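## Task

Leave the pill organiser resting flat on its base on the table with Saturday's lid swung open to vertical or past it and every other lid closed and latched; it must stay that way with nothing held by the robot, and the grippers must have released and backed away.

## Robot and tools

Robot: two arms, left_arm and right_arm, each with a two-finger parallel gripper and a wrist camera. Bases in the scene frame: left_arm at (+0.011, +0.254, 0) m, quat_wxyz (+1.000, 0, 0, -0.031); right_arm at (-0.046, -0.362, 0) m, quat_wxyz (+0.997, 0, 0, -0.071). The names left and right do not refer to sides of any image.

Frame: one shared scene frame. Origin on the table top midway between the arms, +x out over the table, +z up, left_arm on the +y side. Positions are in metres and orientations are quaternions written w first (qw, qx, qy, qz). The gripper's fingers point along its own +z and close along its own y. end_effector_position is the point between the pads, roughly 1 cm short of the fingertips. Printed positions can be off, more so at long reach.

Command row: 16 numbers covering both arms, always all 16 even if one arm is idle. Order: left_arm x, y, z, qw, qx, qy, qz, opening, then the same eight for right_arm. x, y, z and the quaternion are an absolute target pose for that gripper in the scene frame, not an offset. opening runs from -1 (closed) to +1 (fully open, 0.094 m). To keep an arm still, repeat its last reported pose and intended opening exactly in every call. To keep an orientation, resend the same quaternion rather than copying the drifted reported one.

Tools:
- execute_actions(actions): a list of actions. Each action is a table of up to 15 rows of 16 numbers, one row per 1/30 s step. A short table holds its final row for the rest of the 15 steps. An empty list just returns state and images. If any target lies more than 0.6 m from that gripper's current position along any of the gripper's axes, the action is refused for both arms. If the first action is bad or fails that check, nothing in the call runs.
- move(target, speed, blocking): one 16-number row, used as absolute poses. Each gripper follows a straight path there and both paths finish together, taking 0.5 to 10 s; paths longer than 10 s stop short. speed is in m/s, 0.002 to 0.5, default 0.25, and turning is capped at twice that in rad/s. The opening is applied at the start. Paths ignore obstacles and the other arm, and grippers can lag, stray or overshoot the speed, especially near full stretch. Faster contact and targets further past a surface press harder. With blocking=false you get a result after 0.5 s. Until the move has ended, use wait(0) to check or stop; other moves and actions are refused until then.
- wait(seconds): 0 to 10 s. Arms hold their last command, and it returns early if a running move ends.
- stop(): brakes a running move. It needs stopping distance, and the fingers keep moving.
- zoom_image(camera, region): camera is cam_head_left, cam_head_right, cam_left_wrist or cam_right_wrist; region is [x0, y0, x1, y1] in pixels, at most 504x504. Head images are 896x504 and wrist images are 504x504.
- read_manual(section): licence texts only; it does not move anything.
- finished_scene(scene): ends scene 1 or 2 after the last command has been held, then reports success. It cannot be undone. Replying without a tool call ends all remaining scenes.

Controller behaviour: each control step clips the commanded pose to within 70 mm and 16 degrees of the measured pose. Inverse kinematics favours position over orientation. After an action the arm continues at most to its last clipped pose, so distant targets need further commands. Joint friction can leave the gripper up to about 31 mm off, and smaller commands may do nothing. Elbows never fully straighten. Joint ranges in rad: waist -2.618 to 3.054, shoulder 0 to 3.142, elbow 0 to 3.142, wrist pitch -1.571 to 1.571, wrist yaw -1.571 to 1.571, wrist roll -2.094 to 2.094.

Result lines: the state line 'left_arm: … | right_arm: …' gives each gripper's position and quaternion. 'Hand target' is the pose the controller is currently driving toward. grip_measured is the finger opening on the command scale; the last joint value is the opening in metres, with up to about 1 mm of error. A 'pose unreachable' line means a clearance check altered or blocked that arm's command. The 'move:' line gives how the move ended (done, off_target, moving, held, fault) and its limits: paced means the target was clipped; held means steps were blocked, and the arm may then jump faster than speed. Distance to the target pose is also reported. FAULT or OVER-TEMPERATURE FAULT lines mean the arm stopped. MOTOR HOT appears from 75 °C; at 90 °C the arm pauses for 10 s, and at 100 °C it goes limp and falls. Holding loads heats motors, including while you think, and some heat carries into the next scene.

Gripping: to hold something, command an opening below grip_measured; about 0.03 below is firm and less is lighter. Pad force is about 50 to 62 N, lower on thin parts.

Calibration: the head cameras are pinhole+radial and the wrist cameras are fisheye. Intrinsics and T_world_to_cam are given in the setup, and later results list any cameras whose numbers changed. Expect small errors of a few mm and around a degree.

Avoid: knocking or pushing anything off the table, dropping the organiser, slamming or prying hard, tipping the organiser off its base, and letting the arms collide or press on each other. Loose objects may occasionally get nudged by outside pushes. Finish with grippers open and withdrawn, and check that the target lid stays open on its own while the others stay latched.

Each tool is called after "Emit:" by a JSON object that holds its "name" and its "arguments", one argument or row to a line.

## Session

Emit:
{"name": "execute_actions", "arguments": {
  "actions": []
}}

Scene clock: 0.00 s.
left_arm: end_effector_position=(+0.1794, +0.1848, +0.1171) grip_measured=+1.000 end_effector_quat_wxyz=(+0.010, +0.749, +0.663, +0.010) | right_arm: end_effector_position=(+0.3275, -0.2868, +0.2263) grip_measured=+1.000 end_effector_quat_wxyz=(+0.294, -0.462, +0.611, -0.572)
Joint positions: left_arm=[-0.339  1.197  0.971 -1.32  -0.009  1.292  0.094] | right_arm=[ 0.734  1.345  0.737  0.275  1.015 -1.458  0.094]
Joint velocities: left_arm=[ 0.007  0.002 -0.007  0.007 -0.022  0.022  0.   ] | right_arm=[-0.002 -0.002 -0.002 -0.007  0.022 -0.081  0.   ]
Hand target (left_arm): +0.179, +0.185, +0.117; +0.010, +0.749, +0.663, +0.010
Hand target (right_arm): +0.327, -0.287, +0.226; +0.294, -0.462, +0.611, -0.572
camera_calibration (this result's frames):
cam_left_wrist: T_world_to_cam=[[-0.994642, -0.103111, -0.00748449, 0.190323], [-0.0914054, 0.843282, 0.529641, -0.168356], [-0.0483002, 0.527487, -0.848189, 0.142939], [0, 0, 0, 1]] pos_world=[0.180819, 0.0861977, 0.211832]
cam_right_wrist: T_world_to_cam=[[0.14447, -0.194372, 0.970231, -0.320657], [-0.751793, -0.659093, -0.0200959, 0.10702], [0.643378, -0.72651, -0.241346, -0.276103], [0, 0, 0, 1]] pos_world=[0.30442, -0.192382, 0.246626]

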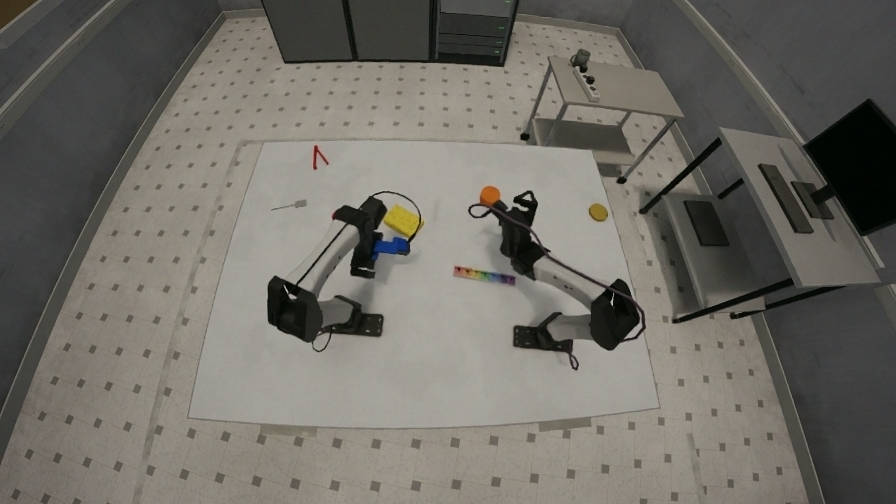

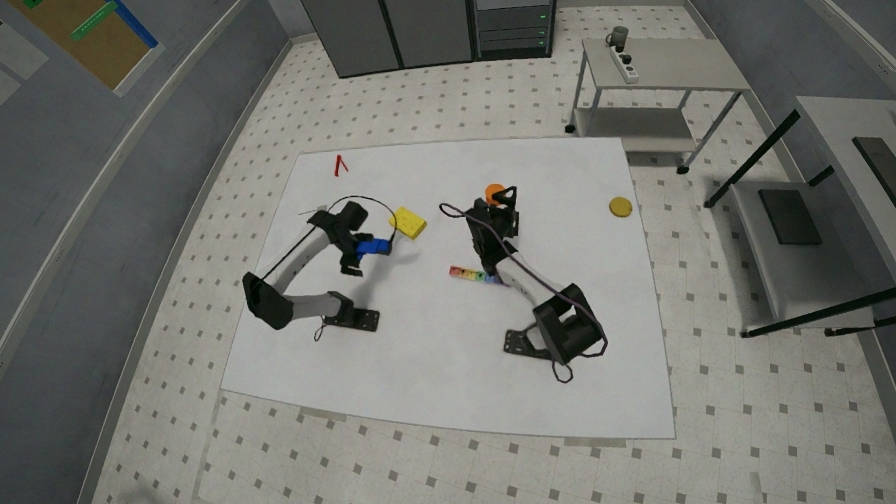

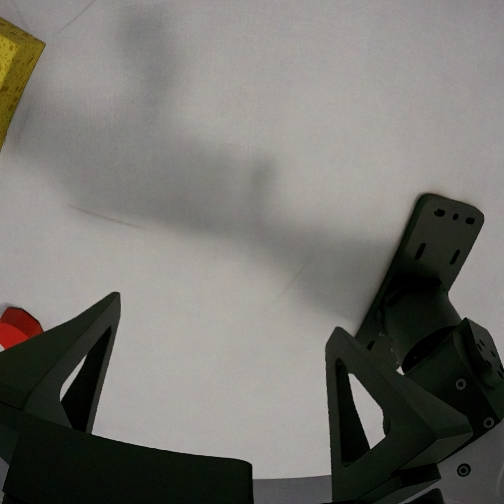

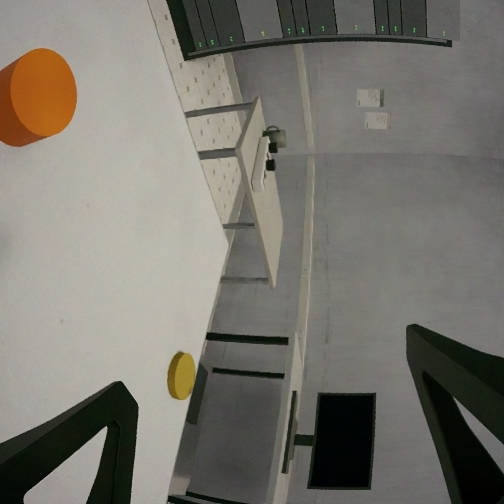

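Emit:
{"name": "zoom_image", "arguments": {
  "camera": "cam_head_left",
  "region": [440, 250, 530, 300]
}}

Region (440, 250, 530, 300) of cam_head_left's 896x504 image, scaled by 5.600, with more detail than that image has.

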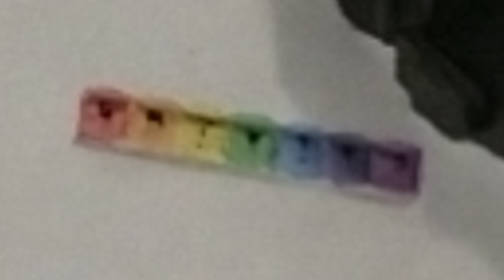

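Emit:
{"name": "move", "arguments": {
  "target": [0.18,-0.10,0.08,0,0.774,0.633,0,0.5, 0.25,-0.42,0.16,0.354,0.612,0.612,0.354,0],
  "speed": 0.25
}}

Scene clock: 13.03 s.
left_arm: end_effector_position=(+0.1833, -0.0853, +0.0836) grip_measured=+0.502 end_effector_quat_wxyz=(+0.009, +0.772, +0.635, -0.003) | right_arm: end_effector_position=(+0.2457, -0.4158, +0.1570) grip_measured=+0.003 end_effector_quat_wxyz=(+0.632, +0.711, -0.018, +0.307)
Joint positions: left_arm=[-1.039  1.98   1.635 -1.206  0.002  0.664  0.071] | right_arm=[ 0.578  1.798  0.925 -1.262  1.557 -2.1    0.047]
Joint velocities: left_arm=[-0.007 -0.022 -0.002  0.007  0.022  0.022  0.   ] | right_arm=[ 0.002  0.002 -0.002 -0.007  0.051  0.007 -0.   ]
Hand target (left_arm): +0.183, -0.084, +0.084; +0.008, +0.772, +0.635, -0.003
Hand target (right_arm): +0.246, -0.416, +0.157; +0.631, +0.711, -0.020, +0.309
Off the commanded pose (left_arm): 0.015 m, 1 deg.
Off the commanded pose (right_arm): 0.007 m, 82 deg; orientation clipped at the last step of the last action.
move: held (left_arm, right_arm); limits=paced,held; held on 24 of 206 steps (left_arm, right_arm), including the last (left_arm, right_arm)
pose unreachable (left arm): on one or more control steps of this call, first in action 0 (counted from 0), this arm could not follow its commanded pose, so it was not sent that pose on those steps. On the call's last step it was still not sent that pose. It may still have moved: this result reports where it is.
cause: the commanded pose would bring a part of the arm too close to another arm (this arm's wrist (the part past joint 4) and the other arm's wrist (the part past joint 4)).
pose unreachable (right arm): on one or more control steps of this call, first in action 0 (counted from 0), this arm could not follow its commanded pose, so it was not sent that pose on those steps. On the call's last step it was still not sent that pose. It may still have moved: this result reports where it is.
cause: the commanded pose would bring a part of the arm too close to another arm (this arm's wrist (the part past joint 4) and the other arm's wrist (the part past joint 4)).
camera_calibration (this result's frames):
cam_left_wrist: T_world_to_cam=[[-0.999418, -0.0315313, 0.0130129, 0.17133], [-0.0202625, 0.855662, 0.517138, 0.0666236], [-0.0274407, 0.516574, -0.855803, 0.253009], [0, 0, 0, 1]] pos_world=[0.179523, -0.182303, 0.179843]
cam_right_wrist: T_world_to_cam=[[0.642767, 0.254014, -0.722722, 0.0630755], [0.462543, 0.623356, 0.630461, 0.0919106], [0.610659, -0.73953, 0.28318, -0.413659], [0, 0, 0, 1]] pos_world=[0.169549, -0.379228, 0.10478]

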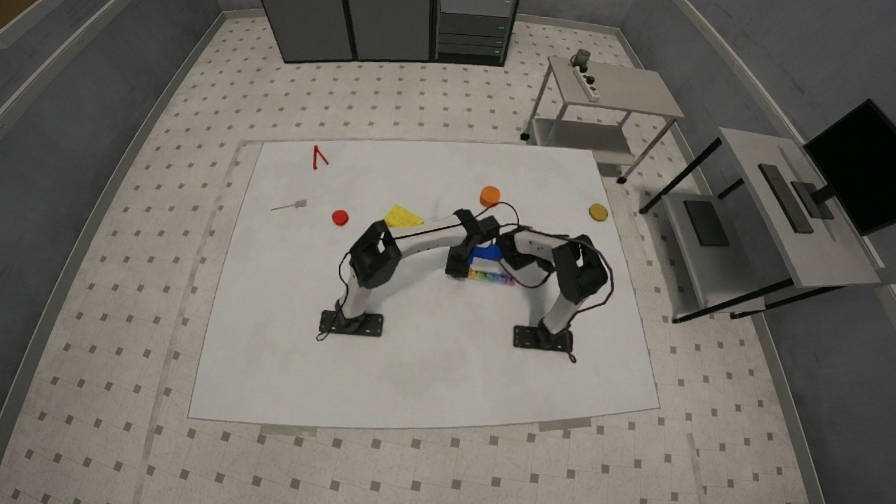

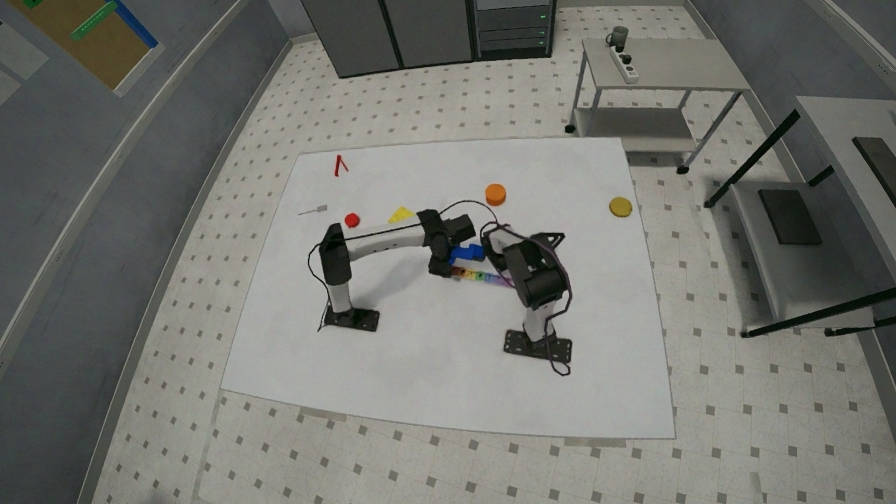

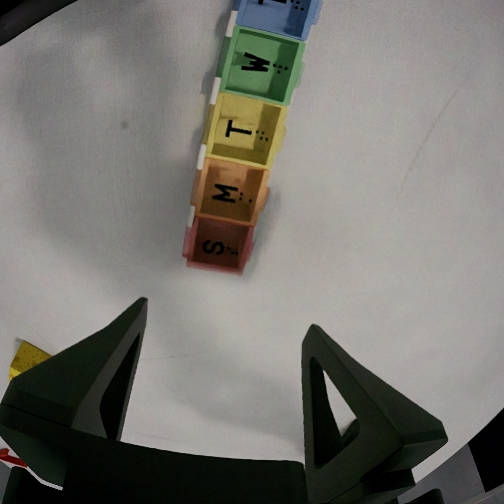

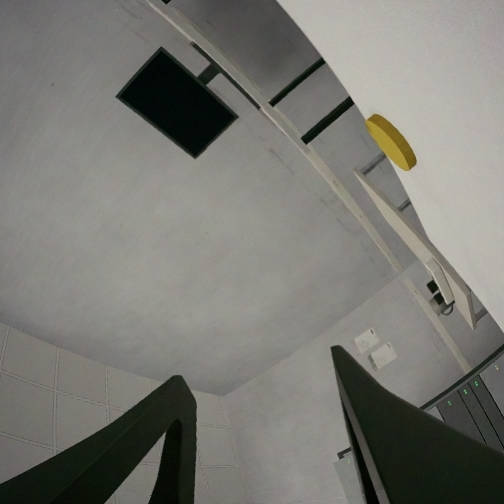

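Emit:
{"name": "move", "arguments": {
  "target": [0.183,-0.085,0.084,0,0.774,0.633,0,0.5, 0.33,-0.40,0.22,0.294,-0.462,0.611,-0.572,0],
  "speed": 0.3
}}

Emit:
{"name": "move", "arguments": {
  "target": [0.183,-0.085,0.084,0,0.774,0.633,0,0.5, 0.30,-0.42,0.18,0.5,0,0.866,0,0],
  "speed": 0.4
}}

Emit:
{"name": "move", "arguments": {
  "target": [0.183,-0.085,0.084,0,0.774,0.633,0,0.5, 0.28,-0.42,0.16,0.354,0.612,0.612,0.354,0],
  "speed": 0.4
}}

Scene clock: 19.73 s.
left_arm: end_effector_position=(+0.1813, -0.0815, +0.0835) grip_measured=+0.502 end_effector_quat_wxyz=(+0.001, +0.772, +0.635, -0.001) | right_arm: end_effector_position=(+0.3342, -0.3961, +0.2374) grip_measured=+0.003 end_effector_quat_wxyz=(+0.306, -0.463, +0.596, -0.580)
Joint positions: left_arm=[-1.039  1.98   1.635 -1.223  0.002  0.664  0.071] | right_arm=[ 0.302  1.171  0.595  0.409  0.579 -1.654  0.047]
Joint velocities: left_arm=[ 0.022 -0.027 -0.012  0.007 -0.022 -0.051 -0.   ] | right_arm=[-0.002 -0.002 -0.012 -0.007 -0.007 -0.051  0.   ]
Hand target (left_arm): +0.183, -0.085, +0.084; +0.000, +0.774, +0.633, -0.000
Hand target (right_arm): +0.332, -0.400, +0.226; +0.298, -0.466, +0.602, -0.576
Off the commanded pose (left_arm): 0.004 m, 0 deg.
Off the commanded pose (right_arm): 0.018 m, 2 deg.
move: off_target (right_arm); limits=held; held on 1 of 143 steps (right_arm)
pose unreachable (right arm): on one or more control steps of this call, first in action 0 (counted from 0), this arm could not follow its commanded pose, so it was not sent that pose on those steps. It may still have moved: this result reports where it is.
cause: the commanded pose would bring a part of the arm too close to another arm (this arm's wrist (the part past joint 4) and the other arm's wrist (the part past joint 4)).
camera_calibration (this result's frames):
cam_left_wrist: T_world_to_cam=[[-0.999289, -0.0317862, 0.0202991, 0.168886], [-0.0161901, 0.847646, 0.530314, 0.0608973], [-0.0340632, 0.529609, -0.847558, 0.252547], [0, 0, 0, 1]] pos_world=[0.178354, -0.180002, 0.178326]
cam_right_wrist: T_world_to_cam=[[0.119702, -0.175316, 0.977208, -0.339513], [-0.736097, -0.676159, -0.031139, 0.0309256], [0.666207, -0.715593, -0.209987, -0.367905], [0, 0, 0, 1]] pos_world=[0.308506, -0.301882, 0.255482]

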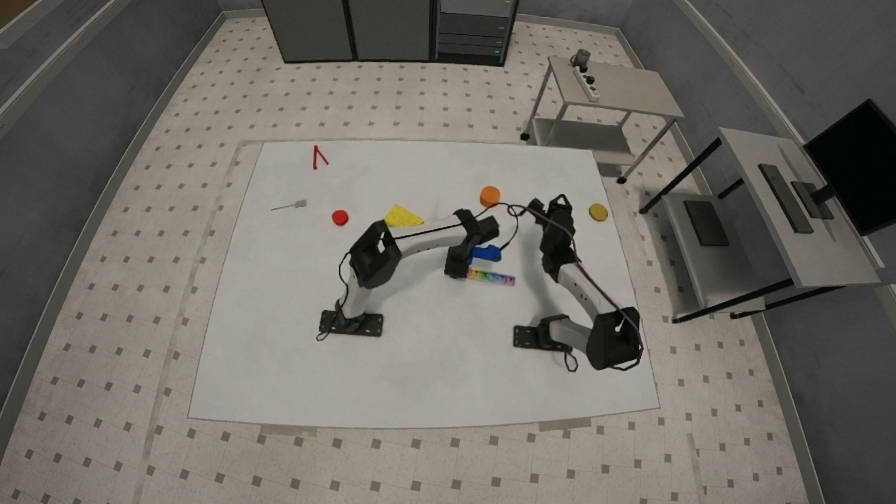

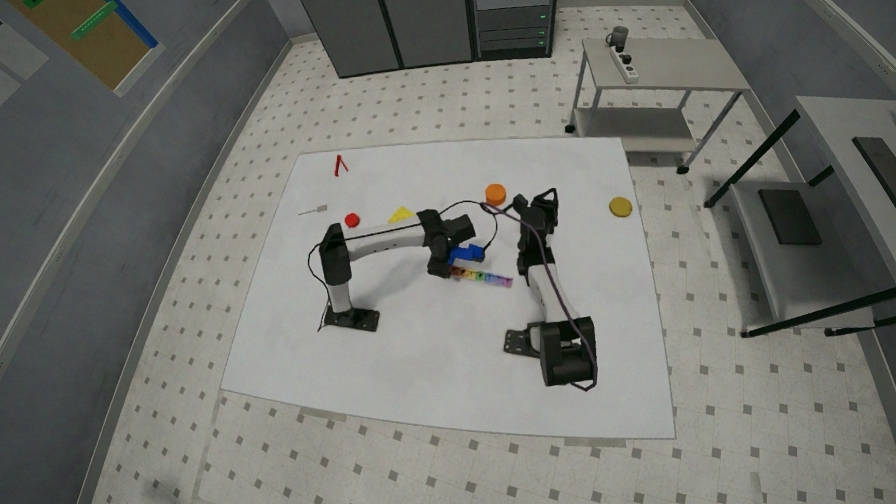

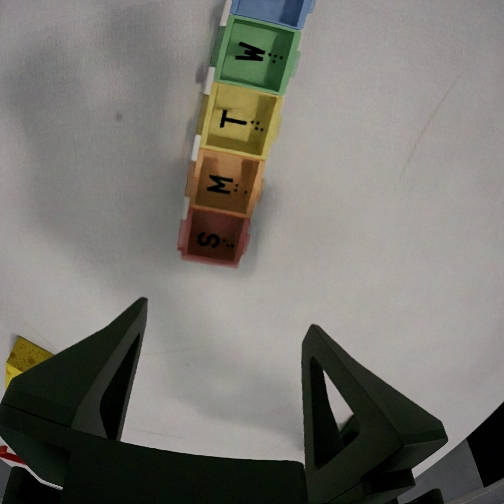

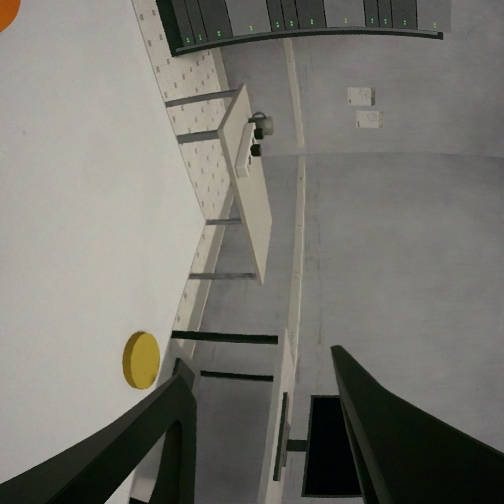

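Scene clock: 22.53 s.
left_arm: end_effector_position=(+0.1813, -0.0814, +0.0835) grip_measured=+0.502 end_effector_quat_wxyz=(+0.001, +0.772, +0.635, -0.001) | right_arm: end_effector_position=(+0.3061, -0.4194, +0.1910) grip_measured=+0.003 end_effector_quat_wxyz=(+0.513, -0.010, +0.859, -0.005)
Joint positions: left_arm=[-1.039  1.98   1.635 -1.224  0.002  0.664  0.071] | right_arm=[-0.137  1.078  0.689 -0.123 -0.248 -0.158  0.047]
Joint velocities: left_arm=[ 0.027  0.012 -0.002  0.022  0.081 -0.007  0.   ] | right_arm=[-0.012 -0.017  0.002  0.066 -0.007  0.037 -0.   ]
Hand target (left_arm): +0.183, -0.085, +0.084; +0.000, +0.774, +0.633, -0.000
Hand target (right_arm): +0.300, -0.421, +0.181; +0.502, -0.001, +0.865, +0.000
Off the commanded pose (left_arm): 0.004 m, 0 deg.
Off the commanded pose (right_arm): 0.013 m, 2 deg.
move: off_target (right_arm)
camera_calibration (this result's frames):
cam_left_wrist: T_world_to_cam=[[-0.999281, -0.0318001, 0.0206228, 0.168777], [-0.0160067, 0.847285, 0.530896, 0.0606431], [-0.034356, 0.530185, -0.847186, 0.252524], [0, 0, 0, 1]] pos_world=[0.178302, -0.1799, 0.178259]
cam_right_wrist: T_world_to_cam=[[-0.0827726, -0.964564, -0.250531, -0.329391], [-0.762471, 0.223172, -0.607316, 0.488296], [0.641706, 0.140754, -0.753924, 0.0949826], [0, 0, 0, 1]] pos_world=[0.284096, -0.440062, 0.285637]

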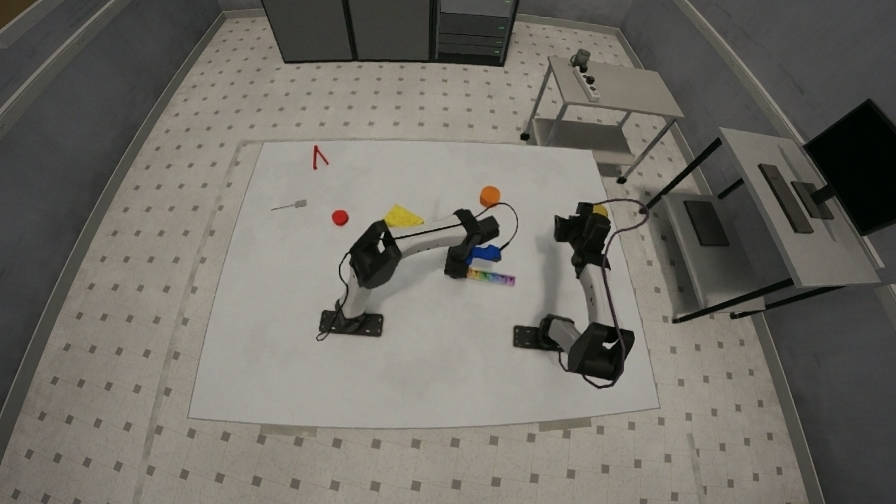

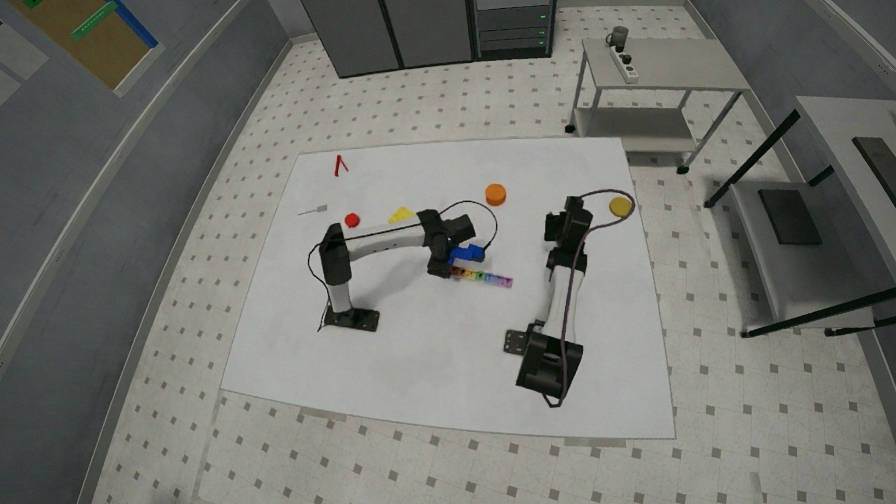

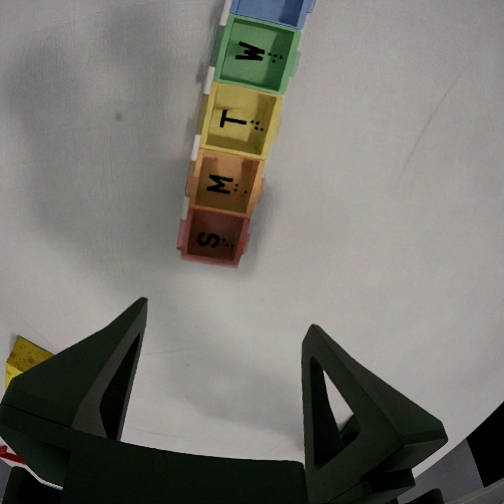

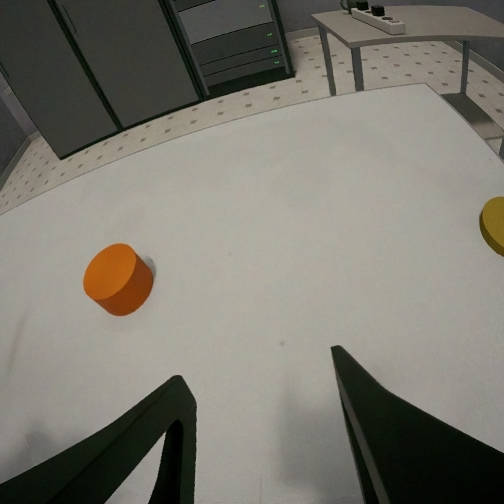

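Scene clock: 25.20 s.
left_arm: end_effector_position=(+0.1813, -0.0814, +0.0835) grip_measured=+0.502 end_effector_quat_wxyz=(+0.001, +0.772, +0.635, -0.001) | right_arm: end_effector_position=(+0.2850, -0.4180, +0.1661) grip_measured=+0.003 end_effector_quat_wxyz=(+0.358, +0.605, +0.617, +0.354)
Joint positions: left_arm=[-1.039  1.98   1.635 -1.224  0.002  0.664  0.071] | right_arm=[-0.16   1.008  0.576 -0.105 -0.266  1.4    0.047]
Joint velocities: left_arm=[-0.002 -0.012 -0.012  0.037  0.022  0.037 -0.   ] | right_arm=[-0.002 -0.022 -0.002  0.066 -0.037  0.051 -0.001]
Hand target (left_arm): +0.183, -0.085, +0.084; +0.000, +0.774, +0.633, -0.000
Hand target (right_arm): +0.280, -0.420, +0.160; +0.354, +0.612, +0.612, +0.354
Off the commanded pose (left_arm): 0.004 m, 0 deg.
Off the commanded pose (right_arm): 0.008 m, 1 deg.
move: done
camera_calibration (this result's frames):
cam_left_wrist: T_world_to_cam=[[-0.999281, -0.0318001, 0.0206228, 0.168777], [-0.0160067, 0.847285, 0.530896, 0.0606431], [-0.034356, 0.530185, -0.847186, 0.252524], [0, 0, 0, 1]] pos_world=[0.178302, -0.1799, 0.178259]
cam_right_wrist: T_world_to_cam=[[-0.438163, 0.264295, -0.859163, 0.380028], [-0.223266, 0.893848, 0.388828, 0.418016], [0.870727, 0.362192, -0.332643, 0.0468833], [0, 0, 0, 1]] pos_world=[0.219021, -0.491064, 0.179565]

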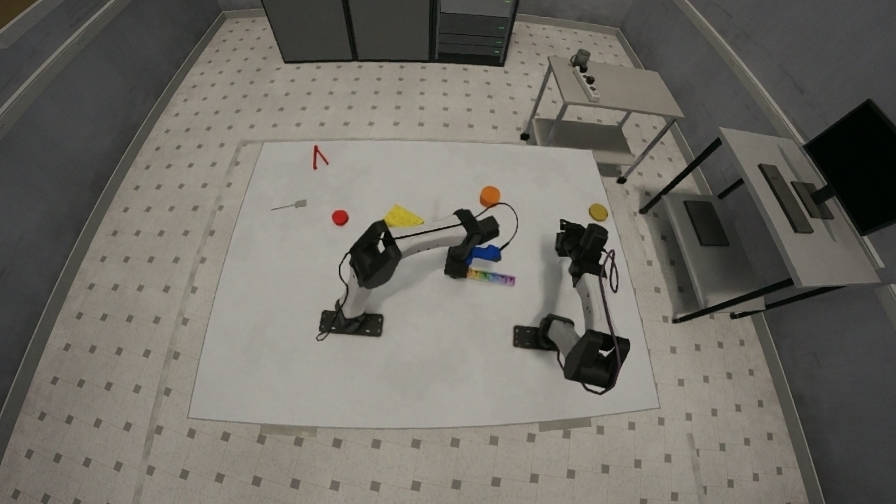

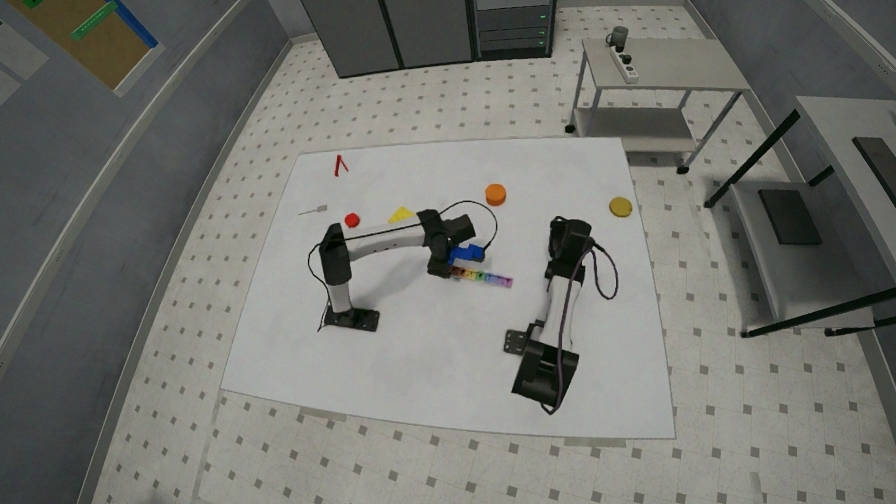

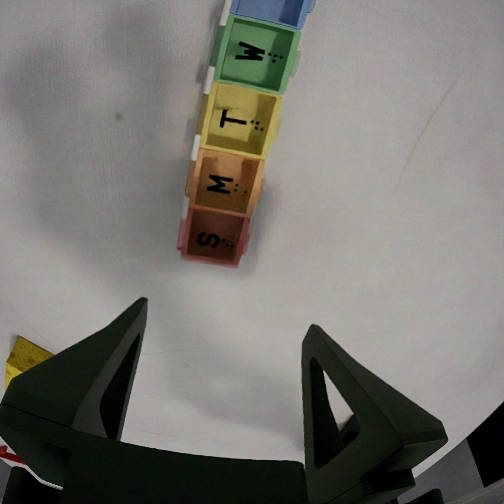

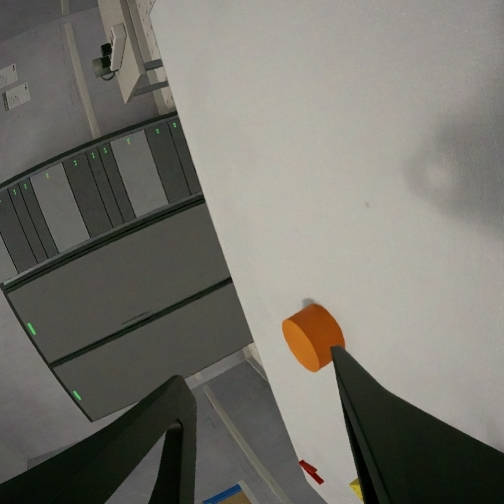

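Emit:
{"name": "move", "arguments": {
  "target": [0.184,-0.14,0.055,0,0.774,0.633,0,0.5, 0.28,-0.42,0.16,0.354,0.612,0.612,0.354,0],
  "speed": 0.08
}}

Emit:
{"name": "move", "arguments": {
  "target": [0.184,-0.14,0.014,0,0.774,0.633,0,0.5, 0.28,-0.42,0.16,0.354,0.612,0.612,0.354,0],
  "speed": 0.04
}}

Scene clock: 28.47 s.
left_arm: end_effector_position=(+0.1867, -0.1368, +0.0544) grip_measured=+0.502 end_effector_quat_wxyz=(+0.001, +0.773, +0.635, -0.001) | right_arm: end_effector_position=(+0.2852, -0.4181, +0.1665) grip_measured=+0.003 end_effector_quat_wxyz=(+0.358, +0.605, +0.616, +0.355)
Joint positions: left_arm=[-1.086  2.209  1.869 -1.228  0.002  0.619  0.071] | right_arm=[-0.16   1.008  0.576 -0.104 -0.266  1.403  0.047]
Joint velocities: left_arm=[-0.007  0.017  0.012  0.007  0.022 -0.081 -0.001] | right_arm=[ 0.002  0.002 -0.027  0.022 -0.051 -0.022 -0.   ]
Hand target (left_arm): +0.184, -0.140, +0.055; +0.000, +0.774, +0.633, -0.001
Hand target (right_arm): +0.280, -0.420, +0.160; +0.354, +0.612, +0.612, +0.354
Off the commanded pose (left_arm): 0.004 m, 0 deg.
Off the commanded pose (right_arm): 0.009 m, 1 deg.
move: done
camera_calibration (this result's frames):
cam_left_wrist: T_world_to_cam=[[-0.999349, -0.0295138, 0.0207467, 0.17333], [-0.0140005, 0.847291, 0.530945, 0.122728], [-0.0332486, 0.530309, -0.847152, 0.257229], [0, 0, 0, 1]] pos_world=[0.183488, -0.235282, 0.149154]
cam_right_wrist: T_world_to_cam=[[-0.436209, 0.266746, -0.8594, 0.380989], [-0.222627, 0.89337, 0.39029, 0.41735], [0.871871, 0.361574, -0.330311, 0.0458722], [0, 0, 0, 1]] pos_world=[0.21911, -0.491062, 0.179686]

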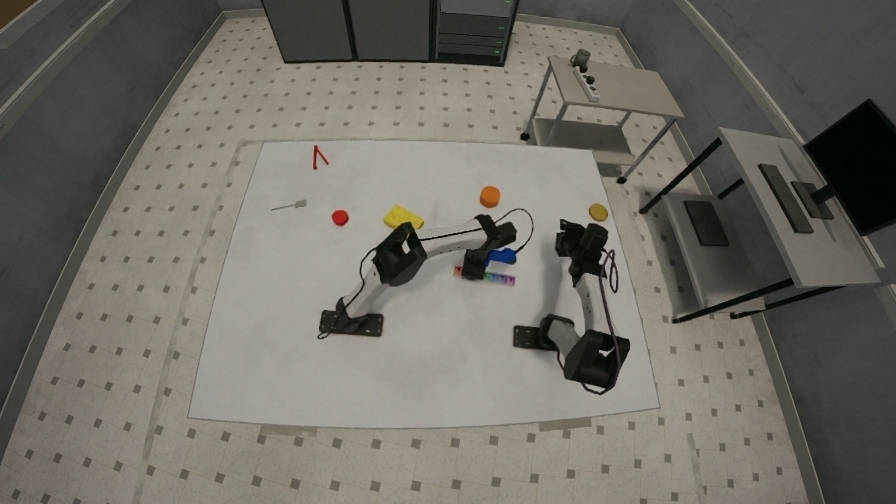

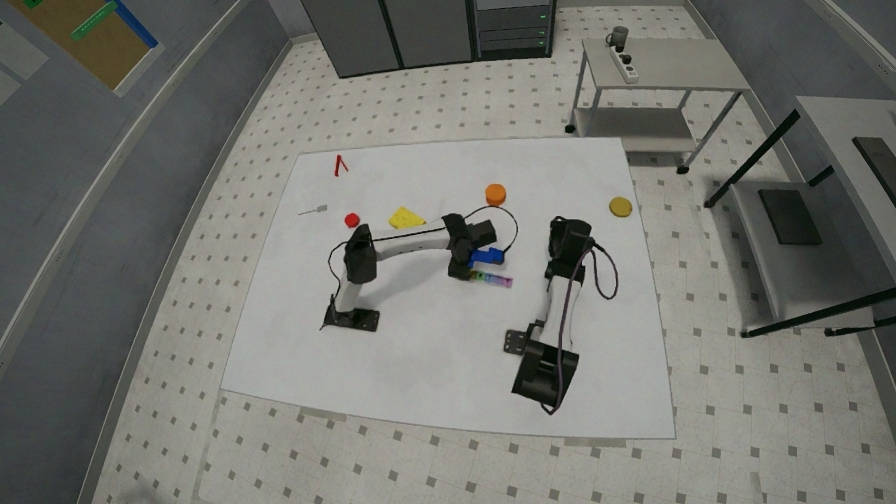

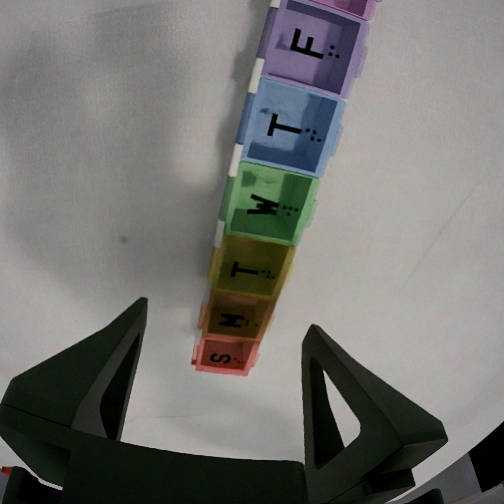

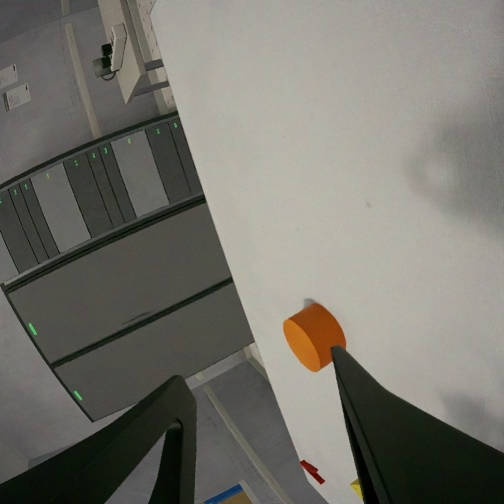

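Scene clock: 29.87 s.
left_arm: end_effector_position=(+0.1877, -0.1390, +0.0209) grip_measured=+0.502 end_effector_quat_wxyz=(+0.002, +0.773, +0.635, -0.002) | right_arm: end_effector_position=(+0.2852, -0.4180, +0.1665) grip_measured=+0.003 end_effector_quat_wxyz=(+0.358, +0.605, +0.616, +0.355)
Joint positions: left_arm=[-1.086  2.24   1.785 -1.112  0.002  0.618  0.071] | right_arm=[-0.16   1.008  0.576 -0.104 -0.266  1.403  0.047]
Joint velocities: left_arm=[-0.007 -0.002  0.012  0.037 -0.007 -0.037  0.001] | right_arm=[ 0.002 -0.017 -0.012  0.022  0.051 -0.007 -0.   ]
Hand target (left_arm): +0.184, -0.141, +0.014; -0.000, +0.774, +0.633, -0.000
Hand target (right_arm): +0.280, -0.420, +0.160; +0.354, +0.612, +0.612, +0.354
Off the commanded pose (left_arm): 0.008 m, 0 deg.
Off the commanded pose (right_arm): 0.009 m, 1 deg.
move: done
camera_calibration (this result's frames):
cam_left_wrist: T_world_to_cam=[[-0.999354, -0.0298596, 0.0200176, 0.174952], [-0.0147381, 0.848207, 0.529459, 0.142766], [-0.0327885, 0.528822, -0.848099, 0.229806], [0, 0, 0, 1]] pos_world=[0.184478, -0.237398, 0.115808]
cam_right_wrist: T_world_to_cam=[[-0.436247, 0.266762, -0.859376, 0.380995], [-0.222943, 0.893225, 0.390443, 0.417294], [0.871771, 0.361922, -0.330194, 0.0460016], [0, 0, 0, 1]] pos_world=[0.219138, -0.491021, 0.179678]

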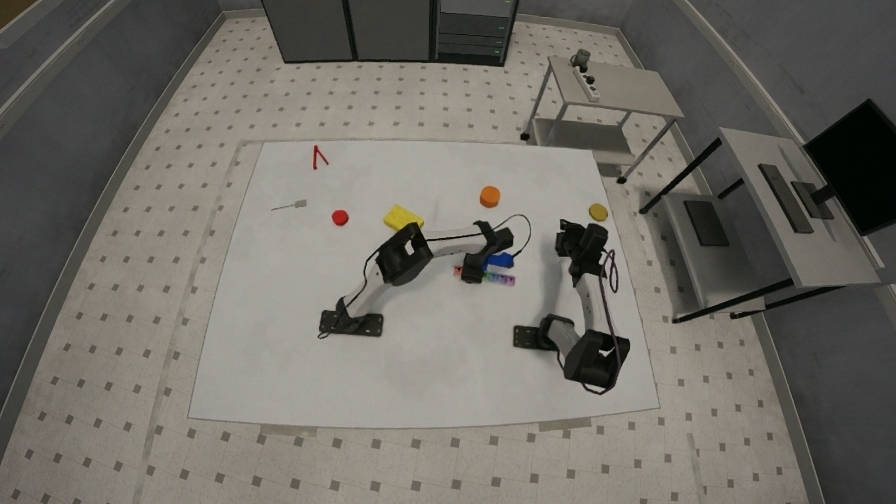

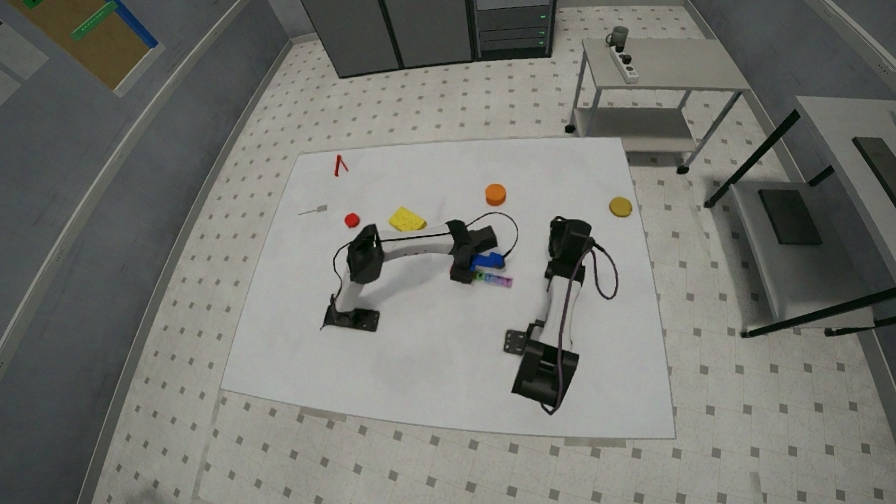

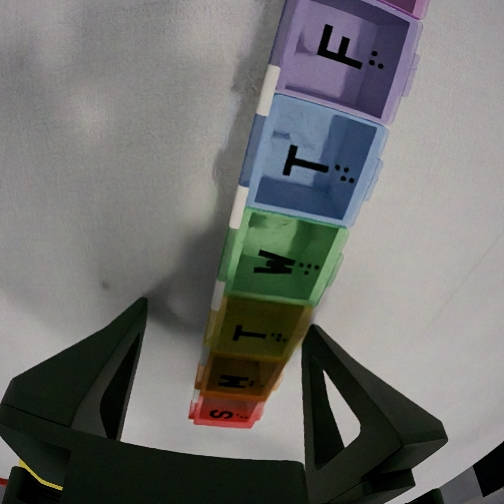

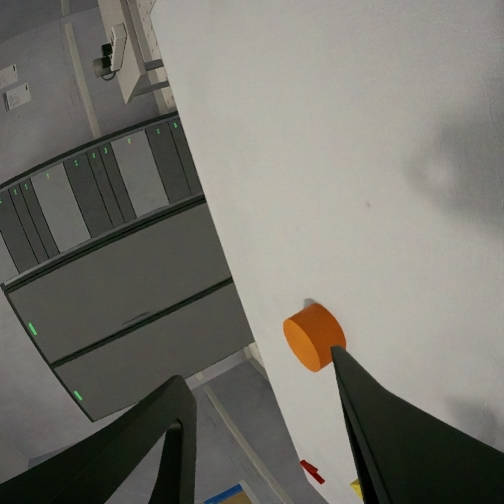

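Emit:
{"name": "move", "arguments": {
  "target": [0.186,-0.139,0.02,0,0.774,0.633,0,-0.4, 0.28,-0.42,0.16,0.354,0.612,0.612,0.354,0],
  "speed": 0.04
}}

Emit:
{"name": "move", "arguments": {
  "target": [0.30,-0.07,0.02,0,0.574,0.819,0,-0.4, 0.28,-0.42,0.16,0.354,0.612,0.612,0.354,0],
  "speed": 0.08
}}

Scene clock: 34.70 s.
left_arm: end_effector_position=(+0.1878, -0.1394, +0.0209) grip_measured=-0.306 end_effector_quat_wxyz=(+0.002, +0.773, +0.635, -0.002) | right_arm: end_effector_position=(+0.2852, -0.4180, +0.1665) grip_measured=+0.003 end_effector_quat_wxyz=(+0.358, +0.605, +0.616, +0.355)
Joint positions: left_arm=[-1.086  2.24   1.785 -1.111  0.002  0.618  0.033] | right_arm=[-0.16   1.008  0.576 -0.104 -0.266  1.403  0.047]
Joint velocities: left_arm=[-0.017 -0.002  0.002 -0.022 -0.007  0.037 -0.   ] | right_arm=[-0.007 -0.017  0.002 -0.037 -0.007 -0.007  0.   ]
Hand target (left_arm): +0.186, -0.139, +0.020; +0.000, +0.774, +0.633, -0.000
Hand target (right_arm): +0.280, -0.420, +0.160; +0.354, +0.612, +0.612, +0.354
Off the commanded pose (left_arm): 0.002 m, 0 deg.
Off the commanded pose (right_arm): 0.009 m, 1 deg.
move: done
camera_calibration (this result's frames):
cam_left_wrist: T_world_to_cam=[[-0.999366, -0.0298321, 0.0194335, 0.175113], [-0.0150692, 0.848943, 0.528269, 0.143248], [-0.0322573, 0.527641, -0.848855, 0.229745], [0, 0, 0, 1]] pos_world=[0.184572, -0.237608, 0.115944]
cam_right_wrist: T_world_to_cam=[[-0.436247, 0.266762, -0.859376, 0.380995], [-0.222943, 0.893225, 0.390443, 0.417294], [0.871771, 0.361922, -0.330194, 0.0460016], [0, 0, 0, 1]] pos_world=[0.219138, -0.491021, 0.179678]

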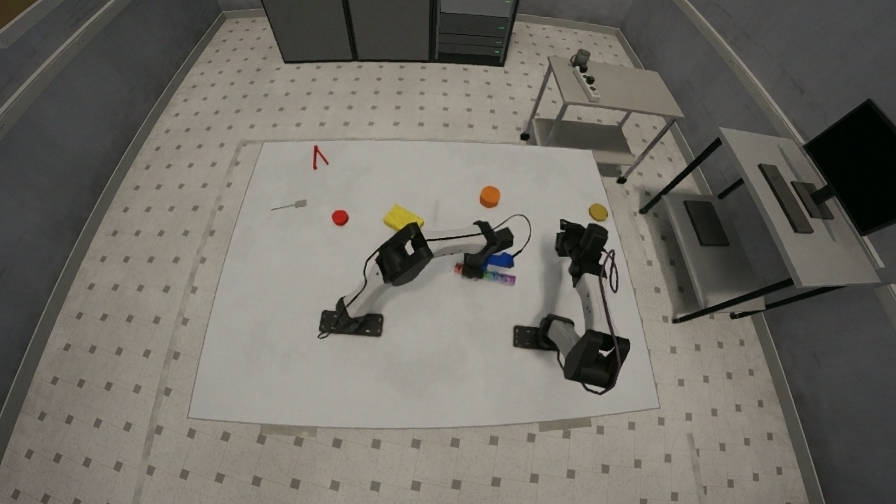

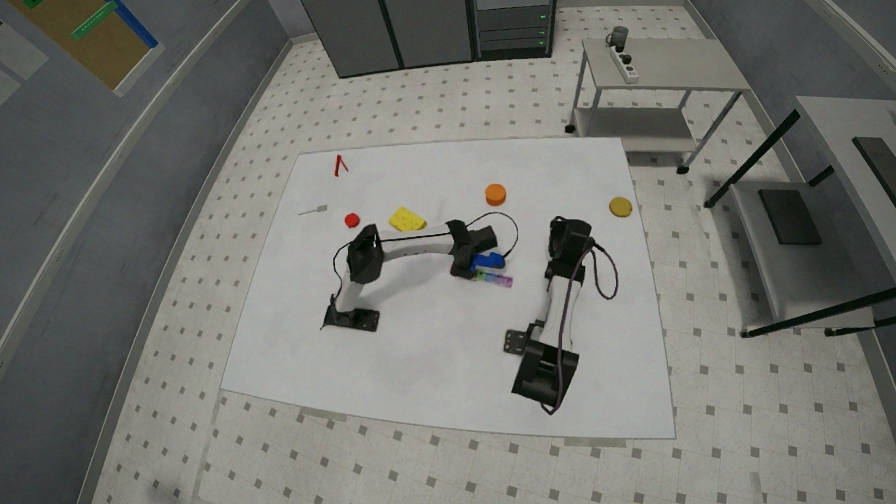

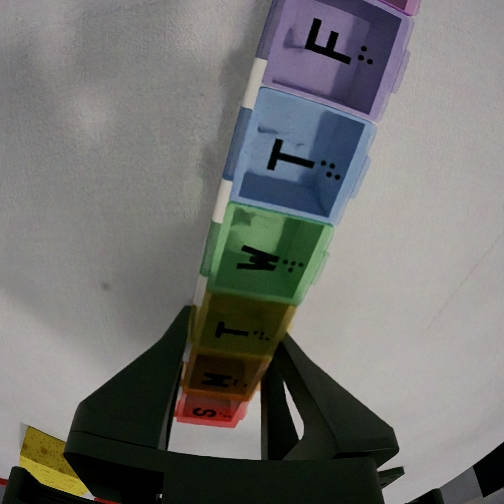

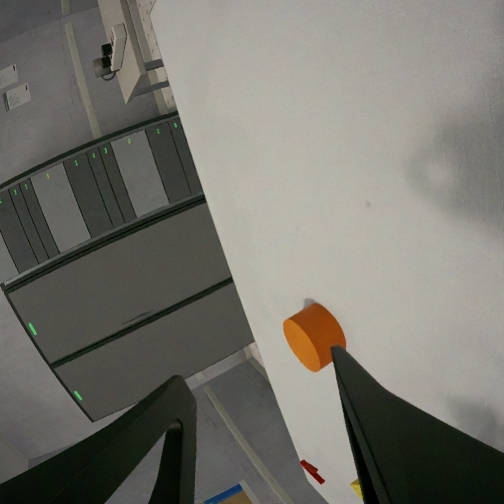

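Scene clock: 38.43 s.
left_arm: end_effector_position=(+0.2968, -0.0709, +0.0226) grip_measured=-0.306 end_effector_quat_wxyz=(+0.004, +0.580, +0.815, -0.001) | right_arm: end_effector_position=(+0.2852, -0.4180, +0.1665) grip_measured=+0.003 end_effector_quat_wxyz=(+0.358, +0.605, +0.616, +0.355)
Joint positions: left_arm=[-0.788  2.24   1.792 -1.114  0.     0.386  0.033] | right_arm=[-0.16   1.008  0.576 -0.104 -0.266  1.403  0.047]
Joint velocities: left_arm=[-0.022  0.017  0.017  0.022 -0.037  0.007 -0.   ] | right_arm=[-0.007 -0.017 -0.012 -0.066  0.051  0.066 -0.001]
Hand target (left_arm): +0.301, -0.069, +0.020; +0.001, +0.574, +0.819, +0.003
Hand target (right_arm): +0.280, -0.420, +0.160; +0.354, +0.612, +0.612, +0.354
Off the commanded pose (left_arm): 0.004 m, 1 deg.
Off the commanded pose (right_arm): 0.009 m, 1 deg.
move: done
camera_calibration (this result's frames):
cam_left_wrist: T_world_to_cam=[[-0.847299, -0.530815, 0.0179163, 0.205404], [-0.443665, 0.725927, 0.525539, 0.204381], [-0.29197, 0.43734, -0.850581, 0.269276], [0, 0, 0, 1]] pos_world=[0.343336, -0.157099, 0.117951]
cam_right_wrist: T_world_to_cam=[[-0.436247, 0.266762, -0.859376, 0.380995], [-0.222943, 0.893225, 0.390443, 0.417294], [0.871771, 0.361922, -0.330194, 0.0460016], [0, 0, 0, 1]] pos_world=[0.219138, -0.491021, 0.179678]

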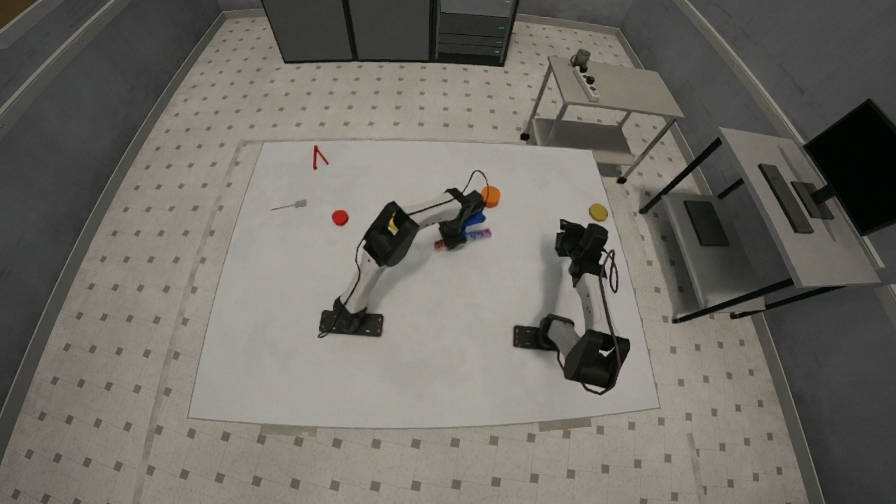

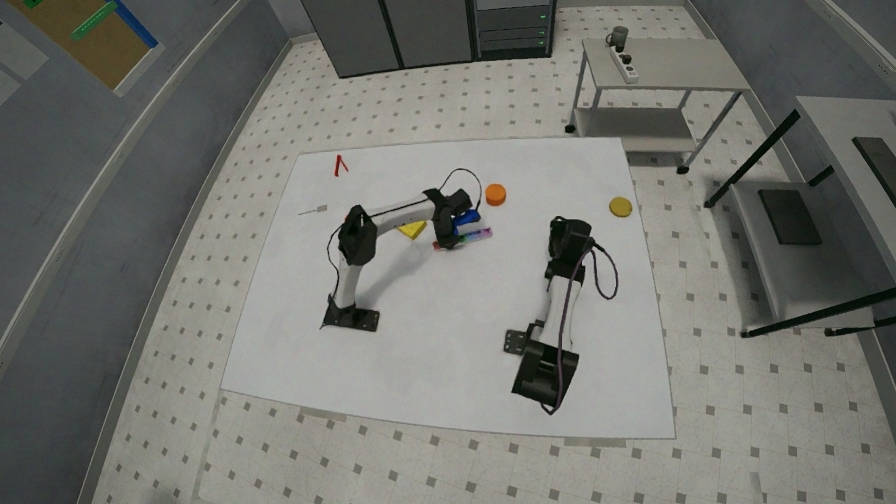

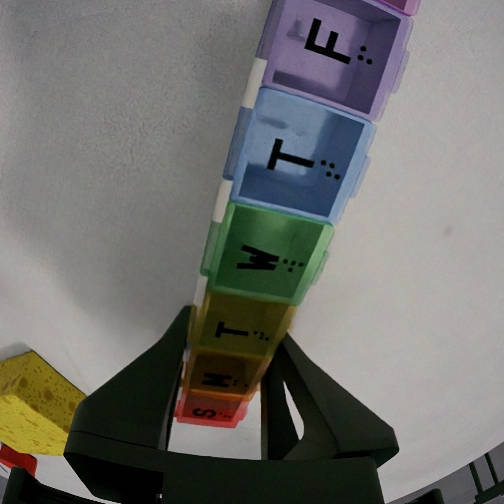

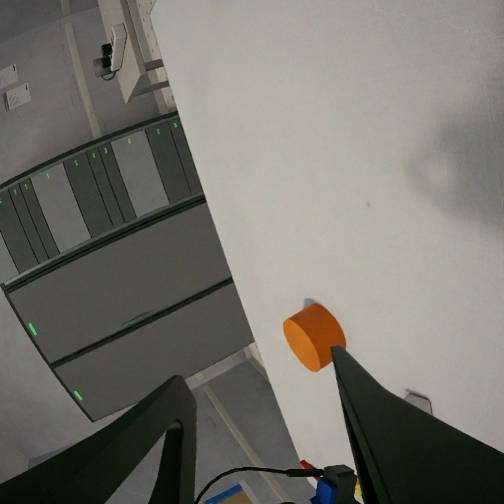

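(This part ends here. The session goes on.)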